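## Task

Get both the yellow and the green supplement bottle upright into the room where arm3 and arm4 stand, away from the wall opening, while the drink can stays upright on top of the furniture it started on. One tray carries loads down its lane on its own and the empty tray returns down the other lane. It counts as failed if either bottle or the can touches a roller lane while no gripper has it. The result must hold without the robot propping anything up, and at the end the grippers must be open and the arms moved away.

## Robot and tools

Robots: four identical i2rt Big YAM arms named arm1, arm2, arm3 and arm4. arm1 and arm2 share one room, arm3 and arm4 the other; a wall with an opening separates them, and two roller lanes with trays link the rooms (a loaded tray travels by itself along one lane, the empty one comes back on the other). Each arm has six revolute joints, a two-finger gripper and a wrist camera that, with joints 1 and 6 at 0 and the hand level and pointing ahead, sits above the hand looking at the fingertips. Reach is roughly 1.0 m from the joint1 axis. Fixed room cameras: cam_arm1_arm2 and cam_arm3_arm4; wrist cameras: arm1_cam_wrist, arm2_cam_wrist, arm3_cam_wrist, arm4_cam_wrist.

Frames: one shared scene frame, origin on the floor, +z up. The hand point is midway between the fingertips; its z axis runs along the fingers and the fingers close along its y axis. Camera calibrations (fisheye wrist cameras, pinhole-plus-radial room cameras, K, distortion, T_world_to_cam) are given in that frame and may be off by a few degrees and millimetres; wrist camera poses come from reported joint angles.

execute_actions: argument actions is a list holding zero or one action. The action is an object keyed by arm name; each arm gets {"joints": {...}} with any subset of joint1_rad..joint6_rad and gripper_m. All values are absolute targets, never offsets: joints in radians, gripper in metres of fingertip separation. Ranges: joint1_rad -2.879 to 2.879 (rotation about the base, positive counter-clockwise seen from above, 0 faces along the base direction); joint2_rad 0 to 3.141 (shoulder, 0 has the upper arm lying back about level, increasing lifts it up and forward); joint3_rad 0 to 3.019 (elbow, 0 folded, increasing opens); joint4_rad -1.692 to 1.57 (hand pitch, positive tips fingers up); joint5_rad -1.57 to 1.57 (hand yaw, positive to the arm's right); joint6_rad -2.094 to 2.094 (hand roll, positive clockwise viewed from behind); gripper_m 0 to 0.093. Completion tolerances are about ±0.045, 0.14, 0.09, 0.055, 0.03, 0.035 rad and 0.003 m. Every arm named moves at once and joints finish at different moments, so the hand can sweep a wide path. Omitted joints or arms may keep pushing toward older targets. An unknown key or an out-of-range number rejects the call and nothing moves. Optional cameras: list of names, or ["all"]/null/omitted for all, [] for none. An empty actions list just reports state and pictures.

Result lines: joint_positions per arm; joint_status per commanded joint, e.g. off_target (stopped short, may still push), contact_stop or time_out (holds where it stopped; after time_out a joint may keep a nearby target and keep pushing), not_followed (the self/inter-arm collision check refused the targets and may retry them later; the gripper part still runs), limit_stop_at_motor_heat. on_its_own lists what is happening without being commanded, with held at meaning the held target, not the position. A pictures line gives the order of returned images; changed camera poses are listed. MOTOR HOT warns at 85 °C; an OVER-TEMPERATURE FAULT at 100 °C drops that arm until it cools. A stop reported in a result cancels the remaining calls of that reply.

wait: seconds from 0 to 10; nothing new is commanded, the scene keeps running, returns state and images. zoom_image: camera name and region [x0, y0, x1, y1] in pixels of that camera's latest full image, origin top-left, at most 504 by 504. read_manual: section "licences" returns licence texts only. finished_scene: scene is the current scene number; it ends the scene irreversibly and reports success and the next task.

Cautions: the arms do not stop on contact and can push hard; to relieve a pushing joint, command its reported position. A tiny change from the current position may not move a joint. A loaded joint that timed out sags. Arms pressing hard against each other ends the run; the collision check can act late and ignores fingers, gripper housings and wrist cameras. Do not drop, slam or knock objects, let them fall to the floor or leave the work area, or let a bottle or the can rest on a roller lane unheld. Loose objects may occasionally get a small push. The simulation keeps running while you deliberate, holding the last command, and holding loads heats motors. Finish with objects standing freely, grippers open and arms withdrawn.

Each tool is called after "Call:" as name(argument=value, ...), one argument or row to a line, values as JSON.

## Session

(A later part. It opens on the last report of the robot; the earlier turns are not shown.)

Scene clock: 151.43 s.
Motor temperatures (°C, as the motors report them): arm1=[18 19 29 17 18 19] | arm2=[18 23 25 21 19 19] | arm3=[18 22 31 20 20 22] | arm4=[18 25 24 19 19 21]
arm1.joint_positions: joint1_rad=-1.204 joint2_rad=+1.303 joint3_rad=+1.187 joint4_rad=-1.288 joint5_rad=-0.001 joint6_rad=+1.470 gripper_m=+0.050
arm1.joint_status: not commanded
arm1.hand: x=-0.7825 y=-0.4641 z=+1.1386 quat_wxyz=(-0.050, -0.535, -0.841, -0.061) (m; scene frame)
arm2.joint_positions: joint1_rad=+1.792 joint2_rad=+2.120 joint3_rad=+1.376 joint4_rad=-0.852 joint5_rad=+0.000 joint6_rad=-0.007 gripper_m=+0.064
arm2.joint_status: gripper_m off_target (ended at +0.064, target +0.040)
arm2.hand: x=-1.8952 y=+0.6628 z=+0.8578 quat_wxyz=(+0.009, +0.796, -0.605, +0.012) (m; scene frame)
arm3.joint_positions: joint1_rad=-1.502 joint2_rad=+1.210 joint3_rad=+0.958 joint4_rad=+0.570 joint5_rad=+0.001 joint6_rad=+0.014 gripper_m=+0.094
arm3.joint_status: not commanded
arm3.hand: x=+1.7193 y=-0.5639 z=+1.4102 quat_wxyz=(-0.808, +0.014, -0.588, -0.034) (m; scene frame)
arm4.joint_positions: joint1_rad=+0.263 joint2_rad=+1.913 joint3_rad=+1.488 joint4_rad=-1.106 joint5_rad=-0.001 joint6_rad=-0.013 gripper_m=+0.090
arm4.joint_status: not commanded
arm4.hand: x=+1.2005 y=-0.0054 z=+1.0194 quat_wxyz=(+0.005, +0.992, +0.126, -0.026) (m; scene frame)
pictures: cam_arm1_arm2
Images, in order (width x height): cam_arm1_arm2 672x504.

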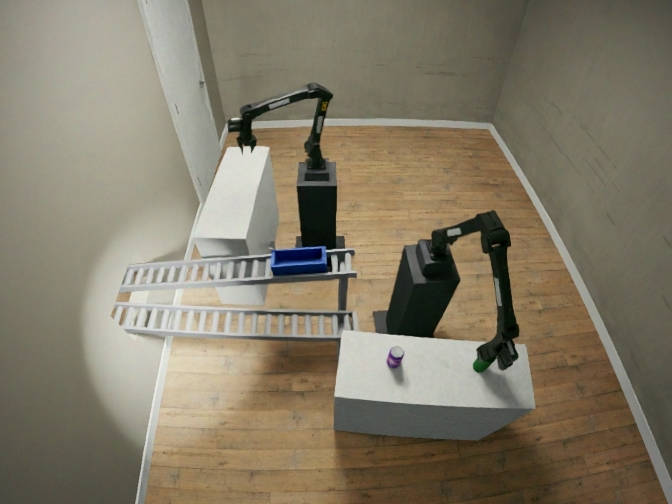

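Call:
execute_actions(
  actions=[
    {"arm2":{"joints":{"joint2_rad":1.6,"joint3_rad":1.3,"joint4_rad":-1.25}}},
  ],
  cameras=[],
)

Call:
execute_actions(
  actions=[
    {"arm2":{"joints":{"joint1_rad":-0.215}}},
  ],
  cameras=[],
)

Call:
execute_actions(
  actions=[
    {"arm2":{"joints":{"joint2_rad":2.35,"joint3_rad":2.13,"joint4_rad":-1.31}}},
  ],
  cameras=["arm2_cam_wrist","cam_arm1_arm2"],
)

Call:
execute_actions(
  actions=[
    {"arm2":{"joints":{"joint2_rad":2.58,"joint4_rad":-1.09}}},
  ],
  cameras=["arm2_cam_wrist","cam_arm1_arm2"],
)

Scene clock: 153.50 s.
Motor temperatures (°C, as the motors report them): arm1=[18 19 29 17 18 19] | arm2=[18 23 25 21 19 19] | arm3=[18 22 31 20 20 22] | arm4=[18 25 24 19 19 21]
arm1.joint_positions: joint1_rad=-1.204 joint2_rad=+1.303 joint3_rad=+1.187 joint4_rad=-1.288 joint5_rad=-0.001 joint6_rad=+1.470 gripper_m=+0.050
arm1.joint_status: not commanded
arm1.hand: x=-0.7825 y=-0.4641 z=+1.1386 quat_wxyz=(-0.050, -0.535, -0.841, -0.061) (m; scene frame)
arm2.joint_positions: joint1_rad=+1.792 joint2_rad=+1.609 joint3_rad=+1.280 joint4_rad=-1.240 joint5_rad=+0.000 joint6_rad=-0.007 gripper_m=+0.064
arm2.joint_status: all done
arm2.hand: x=-1.8732 y=+0.5806 z=+1.0816 quat_wxyz=(+0.000, +0.796, -0.605, +0.001) (m; scene frame)
arm3.joint_positions: joint1_rad=-1.502 joint2_rad=+1.210 joint3_rad=+0.958 joint4_rad=+0.570 joint5_rad=+0.001 joint6_rad=+0.014 gripper_m=+0.094
arm3.joint_status: not commanded
arm3.hand: x=+1.7193 y=-0.5639 z=+1.4102 quat_wxyz=(-0.808, +0.014, -0.588, -0.034) (m; scene frame)
arm4.joint_positions: joint1_rad=+0.263 joint2_rad=+1.913 joint3_rad=+1.488 joint4_rad=-1.106 joint5_rad=-0.001 joint6_rad=-0.013 gripper_m=+0.090
arm4.joint_status: not commanded
arm4.hand: x=+1.2005 y=-0.0054 z=+1.0194 quat_wxyz=(+0.005, +0.992, +0.126, -0.026) (m; scene frame)
pictures: none
No camera images: the call's "cameras" was empty. Leave "cameras" out to get every camera's image.

Scene clock: 155.60 s.
Motor temperatures (°C, as the motors report them): arm1=[18 19 29 17 18 19] | arm2=[18 23 25 21 19 19] | arm3=[18 22 31 20 20 22] | arm4=[18 25 24 19 19 21]
arm1.joint_positions: joint1_rad=-1.204 joint2_rad=+1.303 joint3_rad=+1.187 joint4_rad=-1.288 joint5_rad=-0.001 joint6_rad=+1.470 gripper_m=+0.050
arm1.joint_status: not commanded
arm1.hand: x=-0.7825 y=-0.4641 z=+1.1386 quat_wxyz=(-0.050, -0.535, -0.841, -0.061) (m; scene frame)
arm2.joint_positions: joint1_rad=-0.223 joint2_rad=+1.610 joint3_rad=+1.280 joint4_rad=-1.240 joint5_rad=+0.001 joint6_rad=-0.007 gripper_m=+0.065
arm2.joint_status: all done
arm2.hand: x=-1.2937 y=+0.0463 z=+1.0842 quat_wxyz=(-0.002, -0.087, -0.996, +0.002) (m; scene frame)
arm3.joint_positions: joint1_rad=-1.502 joint2_rad=+1.210 joint3_rad=+0.958 joint4_rad=+0.570 joint5_rad=+0.001 joint6_rad=+0.014 gripper_m=+0.094
arm3.joint_status: not commanded
arm3.hand: x=+1.7193 y=-0.5639 z=+1.4102 quat_wxyz=(-0.808, +0.014, -0.588, -0.034) (m; scene frame)
arm4.joint_positions: joint1_rad=+0.263 joint2_rad=+1.913 joint3_rad=+1.488 joint4_rad=-1.106 joint5_rad=-0.001 joint6_rad=-0.013 gripper_m=+0.090
arm4.joint_status: not commanded
arm4.hand: x=+1.2005 y=-0.0054 z=+1.0194 quat_wxyz=(+0.005, +0.992, +0.126, -0.026) (m; scene frame)
pictures: none
No camera images: the call's "cameras" was empty. Leave "cameras" out to get every camera's image.

Scene clock: 157.17 s.
Motor temperatures (°C, as the motors report them): arm1=[18 19 29 17 18 19] | arm2=[18 23 26 21 19 19] | arm3=[18 22 31 20 20 22] | arm4=[18 25 24 19 19 21]
arm1.joint_positions: joint1_rad=-1.204 joint2_rad=+1.303 joint3_rad=+1.187 joint4_rad=-1.288 joint5_rad=-0.001 joint6_rad=+1.470 gripper_m=+0.050
arm1.joint_status: not commanded
arm1.hand: x=-0.7825 y=-0.4641 z=+1.1386 quat_wxyz=(-0.050, -0.535, -0.841, -0.061) (m; scene frame)
arm2.joint_positions: joint1_rad=-0.223 joint2_rad=+2.389 joint3_rad=+2.070 joint4_rad=-1.306 joint5_rad=+0.001 joint6_rad=-0.007 gripper_m=+0.065
arm2.joint_status: all done
arm2.hand: x=-1.0692 y=+0.0049 z=+0.9223 quat_wxyz=(+0.026, -0.087, -0.996, -0.001) (m; scene frame)
arm3.joint_positions: joint1_rad=-1.502 joint2_rad=+1.210 joint3_rad=+0.958 joint4_rad=+0.570 joint5_rad=+0.001 joint6_rad=+0.014 gripper_m=+0.094
arm3.joint_status: not commanded
arm3.hand: x=+1.7193 y=-0.5639 z=+1.4102 quat_wxyz=(-0.808, +0.014, -0.588, -0.034) (m; scene frame)
arm4.joint_positions: joint1_rad=+0.263 joint2_rad=+1.913 joint3_rad=+1.488 joint4_rad=-1.106 joint5_rad=-0.001 joint6_rad=-0.013 gripper_m=+0.090
arm4.joint_status: not commanded
arm4.hand: x=+1.2005 y=-0.0054 z=+1.0194 quat_wxyz=(+0.005, +0.992, +0.126, -0.026) (m; scene frame)
pictures: arm2_cam_wrist, cam_arm1_arm2
camera_calibration (this result's frames):
arm2_cam_wrist: T_world_to_cam=[[-0.182826, -0.983145, 0.000218643, -0.189617], [-0.759729, 0.141421, 0.634674, -1.39984], [-0.624008, 0.115869, -0.77278, 0.170291], [0, 0, 0, 1]] pos_world=[-0.991904, -0.00818643, 1.02008]
Images, in order (width x height): arm2_cam_wrist 504x504, cam_arm1_arm2 672x504.

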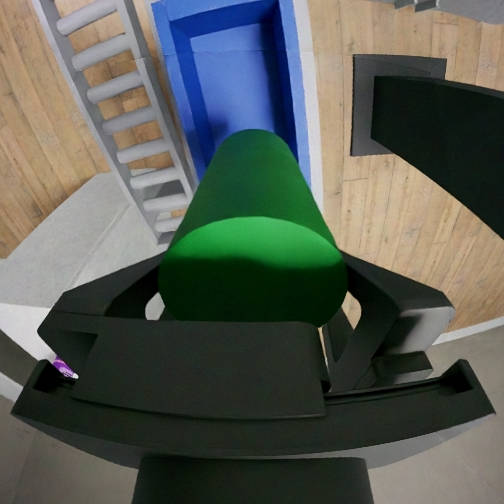

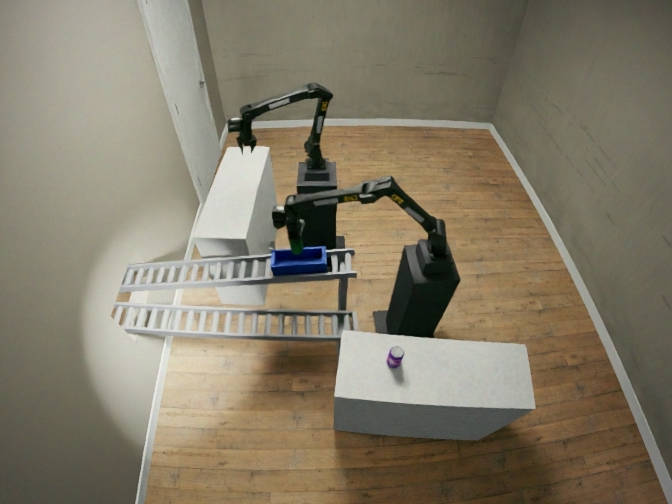

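Scene clock: 158.23 s.
Motor temperatures (°C, as the motors report them): arm1=[18 19 29 17 18 19] | arm2=[18 23 26 21 19 19] | arm3=[18 22 31 20 20 22] | arm4=[18 25 24 19 19 21]
arm1.joint_positions: joint1_rad=-1.204 joint2_rad=+1.303 joint3_rad=+1.187 joint4_rad=-1.288 joint5_rad=-0.001 joint6_rad=+1.470 gripper_m=+0.050
arm1.joint_status: not commanded
arm1.hand: x=-0.7825 y=-0.4641 z=+1.1386 quat_wxyz=(-0.050, -0.535, -0.841, -0.061) (m; scene frame)
arm2.joint_positions: joint1_rad=-0.222 joint2_rad=+2.602 joint3_rad=+2.098 joint4_rad=-1.100 joint5_rad=+0.003 joint6_rad=-0.007 gripper_m=+0.064
arm2.joint_status: all done
arm2.hand: x=-1.0554 y=+0.0019 z=+0.7846 quat_wxyz=(+0.016, -0.087, -0.996, +0.002) (m; scene frame)
arm3.joint_positions: joint1_rad=-1.502 joint2_rad=+1.210 joint3_rad=+0.958 joint4_rad=+0.570 joint5_rad=+0.001 joint6_rad=+0.014 gripper_m=+0.094
arm3.joint_status: not commanded
arm3.hand: x=+1.7193 y=-0.5639 z=+1.4102 quat_wxyz=(-0.808, +0.014, -0.588, -0.034) (m; scene frame)
arm4.joint_positions: joint1_rad=+0.263 joint2_rad=+1.913 joint3_rad=+1.488 joint4_rad=-1.106 joint5_rad=-0.001 joint6_rad=-0.013 gripper_m=+0.090
arm4.joint_status: not commanded
arm4.hand: x=+1.2005 y=-0.0054 z=+1.0194 quat_wxyz=(+0.005, +0.992, +0.126, -0.026) (m; scene frame)
pictures: arm2_cam_wrist, cam_arm1_arm2
camera_calibration (this result's frames):
arm2_cam_wrist: T_world_to_cam=[[-0.182323, -0.983236, 0.00243126, -0.191278], [-0.772482, 0.144771, 0.618315, -1.30218], [-0.608302, 0.110855, -0.785926, 0.0997411], [0, 0, 0, 1]] pos_world=[-0.980112, -0.0106101, 0.884012]
Images, in order (width x height): arm2_cam_wrist 504x504, cam_arm1_arm2 672x504.

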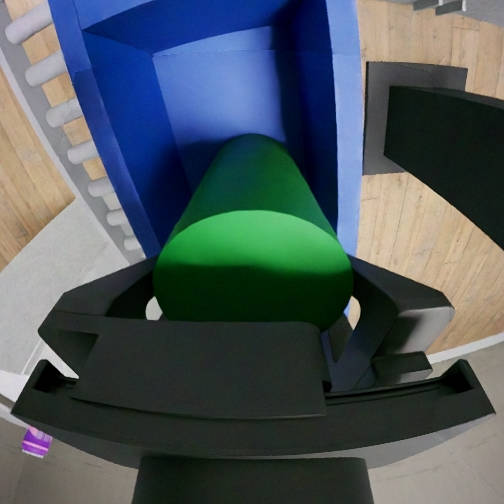

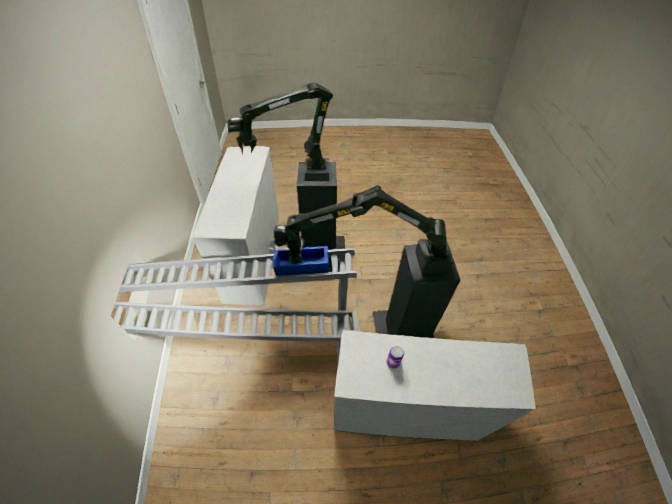

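Call:
execute_actions(
  actions=[
    {"arm2":{"joints":{"gripper_m":0.093}}},
  ],
  cameras=[],
)

Call:
execute_actions(
  actions=[
    {"arm2":{"joints":{"joint2_rad":2.0,"joint4_rad":-1.6}}},
  ],
  cameras=["cam_arm1_arm2"],
)

Call:
wait(
  seconds=10,
)

Call:
wait(
  seconds=6,
)

Scene clock: 159.33 s.
Motor temperatures (°C, as the motors report them): arm1=[18 19 29 17 18 19] | arm2=[18 23 26 21 19 19] | arm3=[18 22 31 20 20 22] | arm4=[18 25 24 19 19 21]
arm1.joint_positions: joint1_rad=-1.204 joint2_rad=+1.303 joint3_rad=+1.187 joint4_rad=-1.288 joint5_rad=-0.001 joint6_rad=+1.470 gripper_m=+0.050
arm1.joint_status: not commanded
arm1.hand: x=-0.7825 y=-0.4641 z=+1.1386 quat_wxyz=(-0.050, -0.535, -0.841, -0.061) (m; scene frame)
arm2.joint_positions: joint1_rad=-0.221 joint2_rad=+2.591 joint3_rad=+2.098 joint4_rad=-1.100 joint5_rad=+0.003 joint6_rad=-0.006 gripper_m=+0.093
arm2.joint_status: all done
arm2.hand: x=-1.0522 y=+0.0021 z=+0.7920 quat_wxyz=(+0.010, -0.086, -0.996, +0.002) (m; scene frame)
arm3.joint_positions: joint1_rad=-1.502 joint2_rad=+1.210 joint3_rad=+0.958 joint4_rad=+0.570 joint5_rad=+0.001 joint6_rad=+0.014 gripper_m=+0.094
arm3.joint_status: not commanded
arm3.hand: x=+1.7193 y=-0.5639 z=+1.4102 quat_wxyz=(-0.808, +0.014, -0.588, -0.034) (m; scene frame)
arm4.joint_positions: joint1_rad=+0.263 joint2_rad=+1.913 joint3_rad=+1.488 joint4_rad=-1.106 joint5_rad=-0.001 joint6_rad=-0.013 gripper_m=+0.090
arm4.joint_status: not commanded
arm4.hand: x=+1.2005 y=-0.0054 z=+1.0194 quat_wxyz=(+0.005, +0.992, +0.126, -0.026) (m; scene frame)
pictures: none
No camera images: the call's "cameras" was empty. Leave "cameras" out to get every camera's image.

Scene clock: 161.07 s.
Motor temperatures (°C, as the motors report them): arm1=[18 19 29 17 18 19] | arm2=[18 24 26 21 19 19] | arm3=[18 22 31 20 20 22] | arm4=[18 25 24 19 19 21]
arm1.joint_positions: joint1_rad=-1.204 joint2_rad=+1.303 joint3_rad=+1.187 joint4_rad=-1.288 joint5_rad=-0.001 joint6_rad=+1.470 gripper_m=+0.050
arm1.joint_status: not commanded
arm1.hand: x=-0.7825 y=-0.4641 z=+1.1386 quat_wxyz=(-0.050, -0.535, -0.841, -0.061) (m; scene frame)
arm2.joint_positions: joint1_rad=-0.221 joint2_rad=+2.015 joint3_rad=+2.127 joint4_rad=-1.589 joint5_rad=+0.003 joint6_rad=-0.006 gripper_m=+0.093
arm2.joint_status: all done
arm2.hand: x=-1.1142 y=+0.0146 z=+1.1886 quat_wxyz=(-0.048, -0.086, -0.995, +0.007) (m; scene frame)
arm3.joint_positions: joint1_rad=-1.502 joint2_rad=+1.210 joint3_rad=+0.958 joint4_rad=+0.570 joint5_rad=+0.001 joint6_rad=+0.014 gripper_m=+0.094
arm3.joint_status: not commanded
arm3.hand: x=+1.7193 y=-0.5639 z=+1.4102 quat_wxyz=(-0.808, +0.014, -0.588, -0.034) (m; scene frame)
arm4.joint_positions: joint1_rad=+0.263 joint2_rad=+1.913 joint3_rad=+1.488 joint4_rad=-1.106 joint5_rad=-0.001 joint6_rad=-0.013 gripper_m=+0.090
arm4.joint_status: not commanded
arm4.hand: x=+1.2005 y=-0.0054 z=+1.0194 quat_wxyz=(+0.005, +0.992, +0.126, -0.026) (m; scene frame)
pictures: cam_arm1_arm2
Images, in order (width x height): cam_arm1_arm2 672x504.

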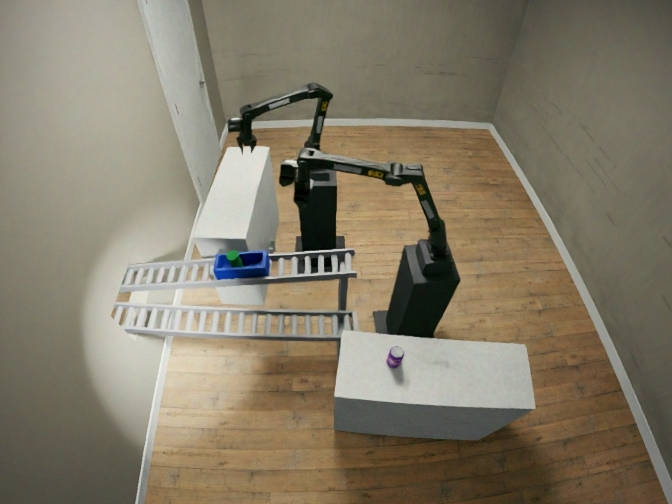

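Scene clock: 171.07 s.
Motor temperatures (°C, as the motors report them): arm1=[18 19 29 17 18 19] | arm2=[18 24 26 21 19 19] | arm3=[18 22 32 20 20 22] | arm4=[18 25 24 19 19 21]
arm1.joint_positions: joint1_rad=-1.204 joint2_rad=+1.303 joint3_rad=+1.187 joint4_rad=-1.288 joint5_rad=-0.001 joint6_rad=+1.470 gripper_m=+0.050
arm1.joint_status: not commanded
arm1.hand: x=-0.7825 y=-0.4641 z=+1.1386 quat_wxyz=(-0.050, -0.535, -0.841, -0.061) (m; scene frame)
arm2.joint_positions: joint1_rad=-0.221 joint2_rad=+2.015 joint3_rad=+2.127 joint4_rad=-1.589 joint5_rad=+0.003 joint6_rad=-0.006 gripper_m=+0.093
arm2.joint_status: all done
arm2.hand: x=-1.1142 y=+0.0146 z=+1.1886 quat_wxyz=(-0.048, -0.086, -0.995, +0.007) (m; scene frame)
arm3.joint_positions: joint1_rad=-1.502 joint2_rad=+1.210 joint3_rad=+0.958 joint4_rad=+0.570 joint5_rad=+0.001 joint6_rad=+0.014 gripper_m=+0.094
arm3.joint_status: not commanded
arm3.hand: x=+1.7193 y=-0.5639 z=+1.4102 quat_wxyz=(-0.808, +0.014, -0.588, -0.034) (m; scene frame)
arm4.joint_positions: joint1_rad=+0.263 joint2_rad=+1.913 joint3_rad=+1.488 joint4_rad=-1.106 joint5_rad=-0.001 joint6_rad=-0.013 gripper_m=+0.090
arm4.joint_status: not commanded
arm4.hand: x=+1.2005 y=-0.0054 z=+1.0194 quat_wxyz=(+0.005, +0.992, +0.126, -0.026) (m; scene frame)
wait: 10.00 s; at rest by 0.27 s
pictures: arm1_cam_wrist, arm2_cam_wrist, arm3_cam_wrist, arm4_cam_wrist, cam_arm1_arm2, cam_arm3_arm4
camera_calibration (this result's frames):
arm1_cam_wrist: T_world_to_cam=[[-0.890233, -0.423415, -0.167944, -0.698744], [-0.438241, 0.695603, 0.569281, -0.664047], [-0.12422, 0.580393, -0.804807, 1.21185], [0, 0, 0, 1]] pos_world=[-0.762522, -0.537293, 1.23598]
arm2_cam_wrist: T_world_to_cam=[[-0.181471, -0.983394, 0.00195579, -0.188998], [-0.843502, 0.156678, 0.513766, -1.55432], [-0.505542, 0.0915839, -0.857928, 0.580399], [0, 0, 0, 1]] pos_world=[-1.05195, 0.00451215, 1.29687]
arm3_cam_wrist: T_world_to_cam=[[0.0738668, -0.997226, -0.0091427, -0.678268], [-0.324477, -0.0153638, -0.945769, 1.885], [0.943005, 0.0728276, -0.324712, -0.999586], [0, 0, 0, 1]] pos_world=[1.60436, -0.574628, 1.452]
arm4_cam_wrist: T_world_to_cam=[[-0.25587, 0.966699, -0.00489016, 0.316451], [0.805994, 0.216122, 0.551058, -1.52567], [0.533764, 0.137058, -0.834453, 0.33805], [0, 0, 0, 1]] pos_world=[1.13021, -0.0225148, 1.12437]
Images, in order (width x height): arm1_cam_wrist 504x504, arm2_cam_wrist 504x504, arm3_cam_wrist 504x504, arm4_cam_wrist 504x504, cam_arm1_arm2 672x504, cam_arm3_arm4 672x504.

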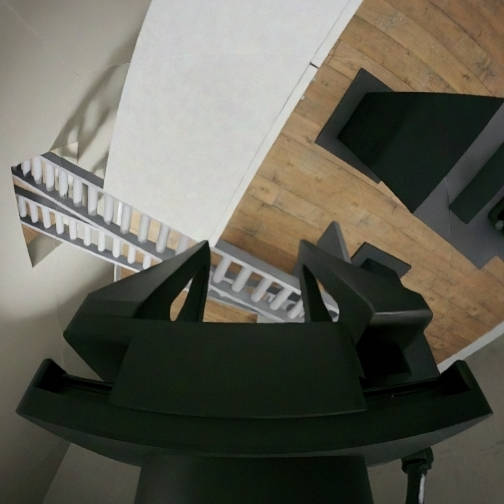

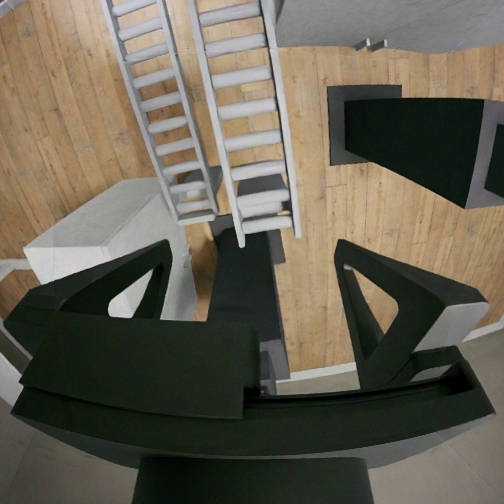

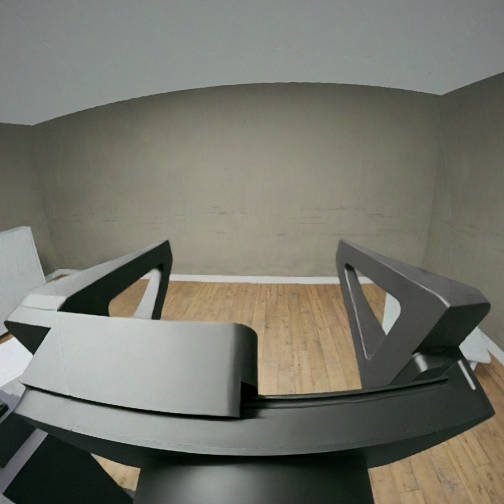

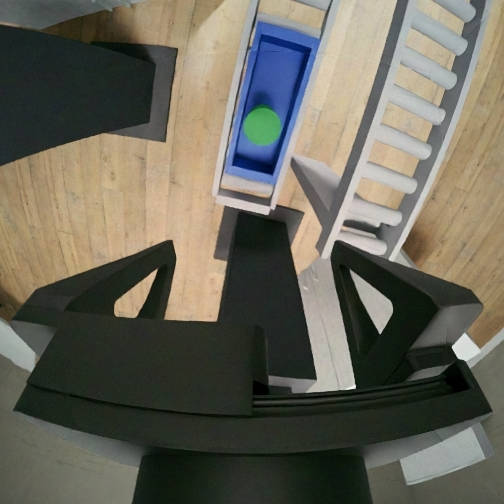

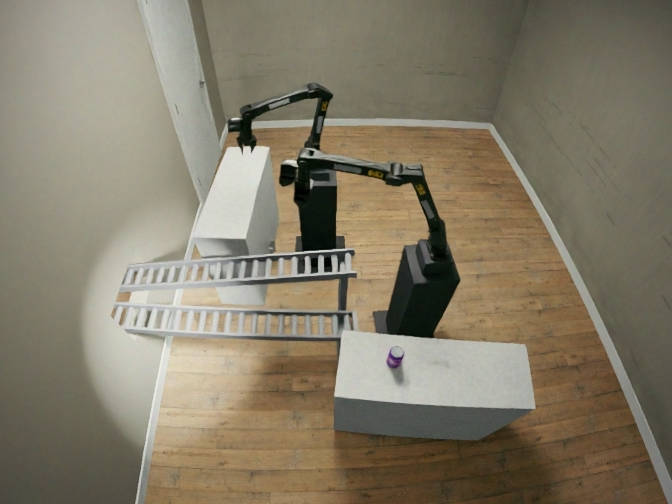

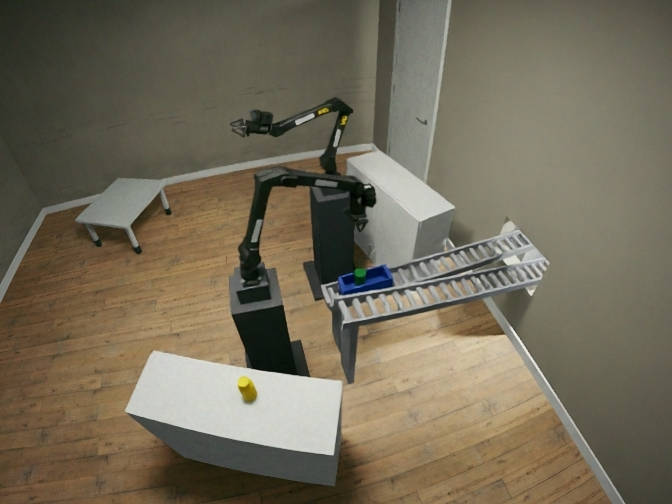

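Scene clock: 177.07 s.
Motor temperatures (°C, as the motors report them): arm1=[18 19 29 17 18 19] | arm2=[18 24 26 21 19 19] | arm3=[18 22 32 20 20 22] | arm4=[18 25 24 19 19 21]
arm1.joint_positions: joint1_rad=-1.204 joint2_rad=+1.303 joint3_rad=+1.187 joint4_rad=-1.288 joint5_rad=-0.001 joint6_rad=+1.470 gripper_m=+0.050
arm1.joint_status: not commanded
arm1.hand: x=-0.7825 y=-0.4641 z=+1.1386 quat_wxyz=(-0.050, -0.535, -0.841, -0.061) (m; scene frame)
arm2.joint_positions: joint1_rad=-0.221 joint2_rad=+2.015 joint3_rad=+2.127 joint4_rad=-1.589 joint5_rad=+0.003 joint6_rad=-0.006 gripper_m=+0.093
arm2.joint_status: all done
arm2.hand: x=-1.1142 y=+0.0146 z=+1.1886 quat_wxyz=(-0.048, -0.086, -0.995, +0.007) (m; scene frame)
arm3.joint_positions: joint1_rad=-1.502 joint2_rad=+1.210 joint3_rad=+0.958 joint4_rad=+0.570 joint5_rad=+0.001 joint6_rad=+0.014 gripper_m=+0.094
arm3.joint_status: not commanded
arm3.hand: x=+1.7193 y=-0.5639 z=+1.4102 quat_wxyz=(-0.808, +0.014, -0.588, -0.034) (m; scene frame)
arm4.joint_positions: joint1_rad=+0.263 joint2_rad=+1.913 joint3_rad=+1.488 joint4_rad=-1.106 joint5_rad=-0.001 joint6_rad=-0.013 gripper_m=+0.090
arm4.joint_status: not commanded
arm4.hand: x=+1.2005 y=-0.0054 z=+1.0194 quat_wxyz=(+0.005, +0.992, +0.126, -0.026) (m; scene frame)
wait: 6.00 s; at rest by 0.27 s
pictures: arm1_cam_wrist, arm2_cam_wrist, arm3_cam_wrist, arm4_cam_wrist, cam_arm1_arm2, cam_arm3_arm4
camera_calibration (this result's frames):
arm1_cam_wrist: T_world_to_cam=[[-0.890233, -0.423415, -0.167944, -0.698744], [-0.438241, 0.695603, 0.569281, -0.664047], [-0.12422, 0.580393, -0.804807, 1.21185], [0, 0, 0, 1]] pos_world=[-0.762522, -0.537293, 1.23598]
arm2_cam_wrist: T_world_to_cam=[[-0.181471, -0.983394, 0.00195579, -0.188998], [-0.843502, 0.156678, 0.513766, -1.55432], [-0.505542, 0.0915839, -0.857928, 0.580399], [0, 0, 0, 1]] pos_world=[-1.05195, 0.00451215, 1.29687]
arm3_cam_wrist: T_world_to_cam=[[0.0738668, -0.997226, -0.0091427, -0.678268], [-0.324477, -0.0153638, -0.945769, 1.885], [0.943005, 0.0728276, -0.324712, -0.999586], [0, 0, 0, 1]] pos_world=[1.60436, -0.574628, 1.452]
arm4_cam_wrist: T_world_to_cam=[[-0.25587, 0.966699, -0.00489016, 0.316451], [0.805994, 0.216122, 0.551058, -1.52567], [0.533764, 0.137058, -0.834453, 0.33805], [0, 0, 0, 1]] pos_world=[1.13021, -0.0225148, 1.12437]
Images, in order (width x height): arm1_cam_wrist 504x504, arm2_cam_wrist 504x504, arm3_cam_wrist 504x504, arm4_cam_wrist 504x504, cam_arm1_arm2 672x504, cam_arm3_arm4 672x504.

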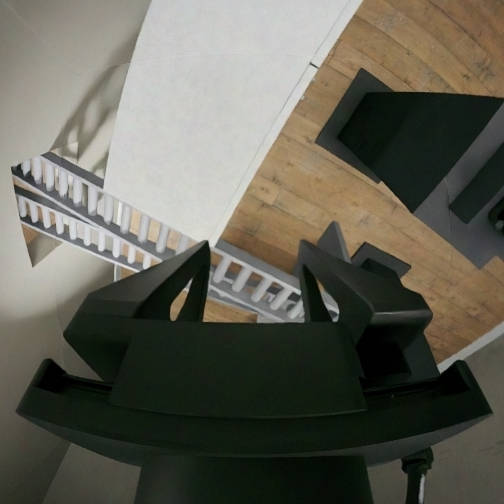

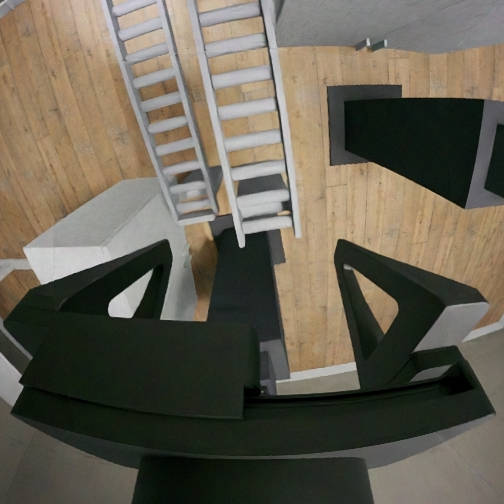

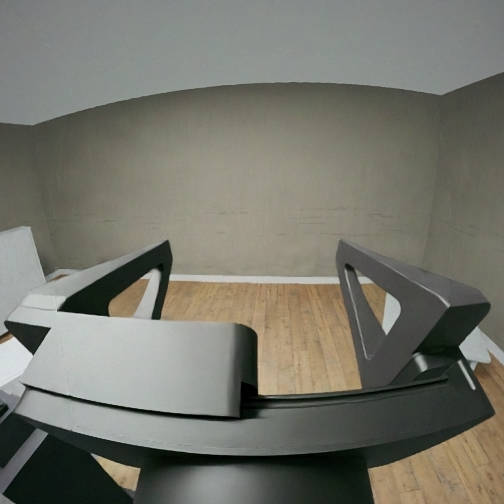

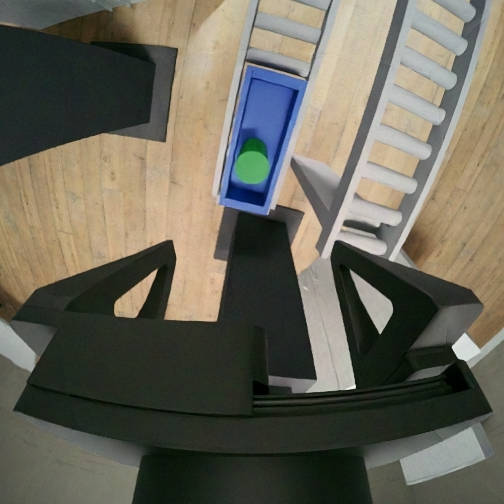

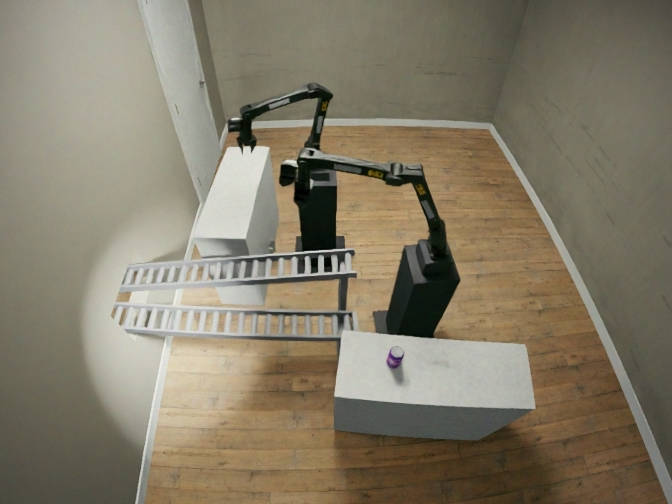

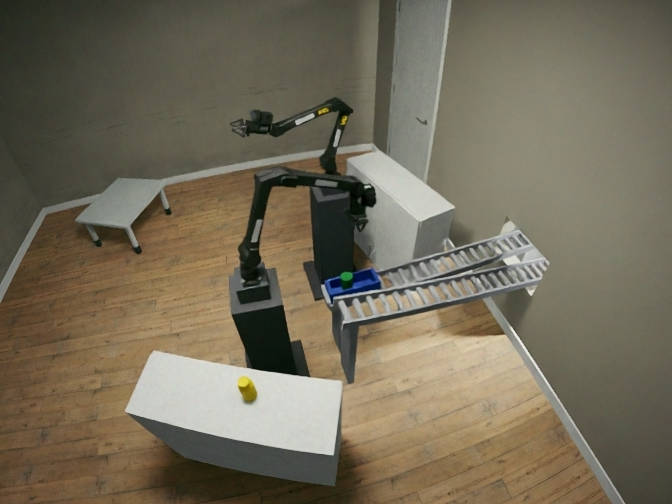

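Leave it in the tray; this tests that too.

Call:
finished_scene(
  scene=1,
)

The scene is finished: the task was done.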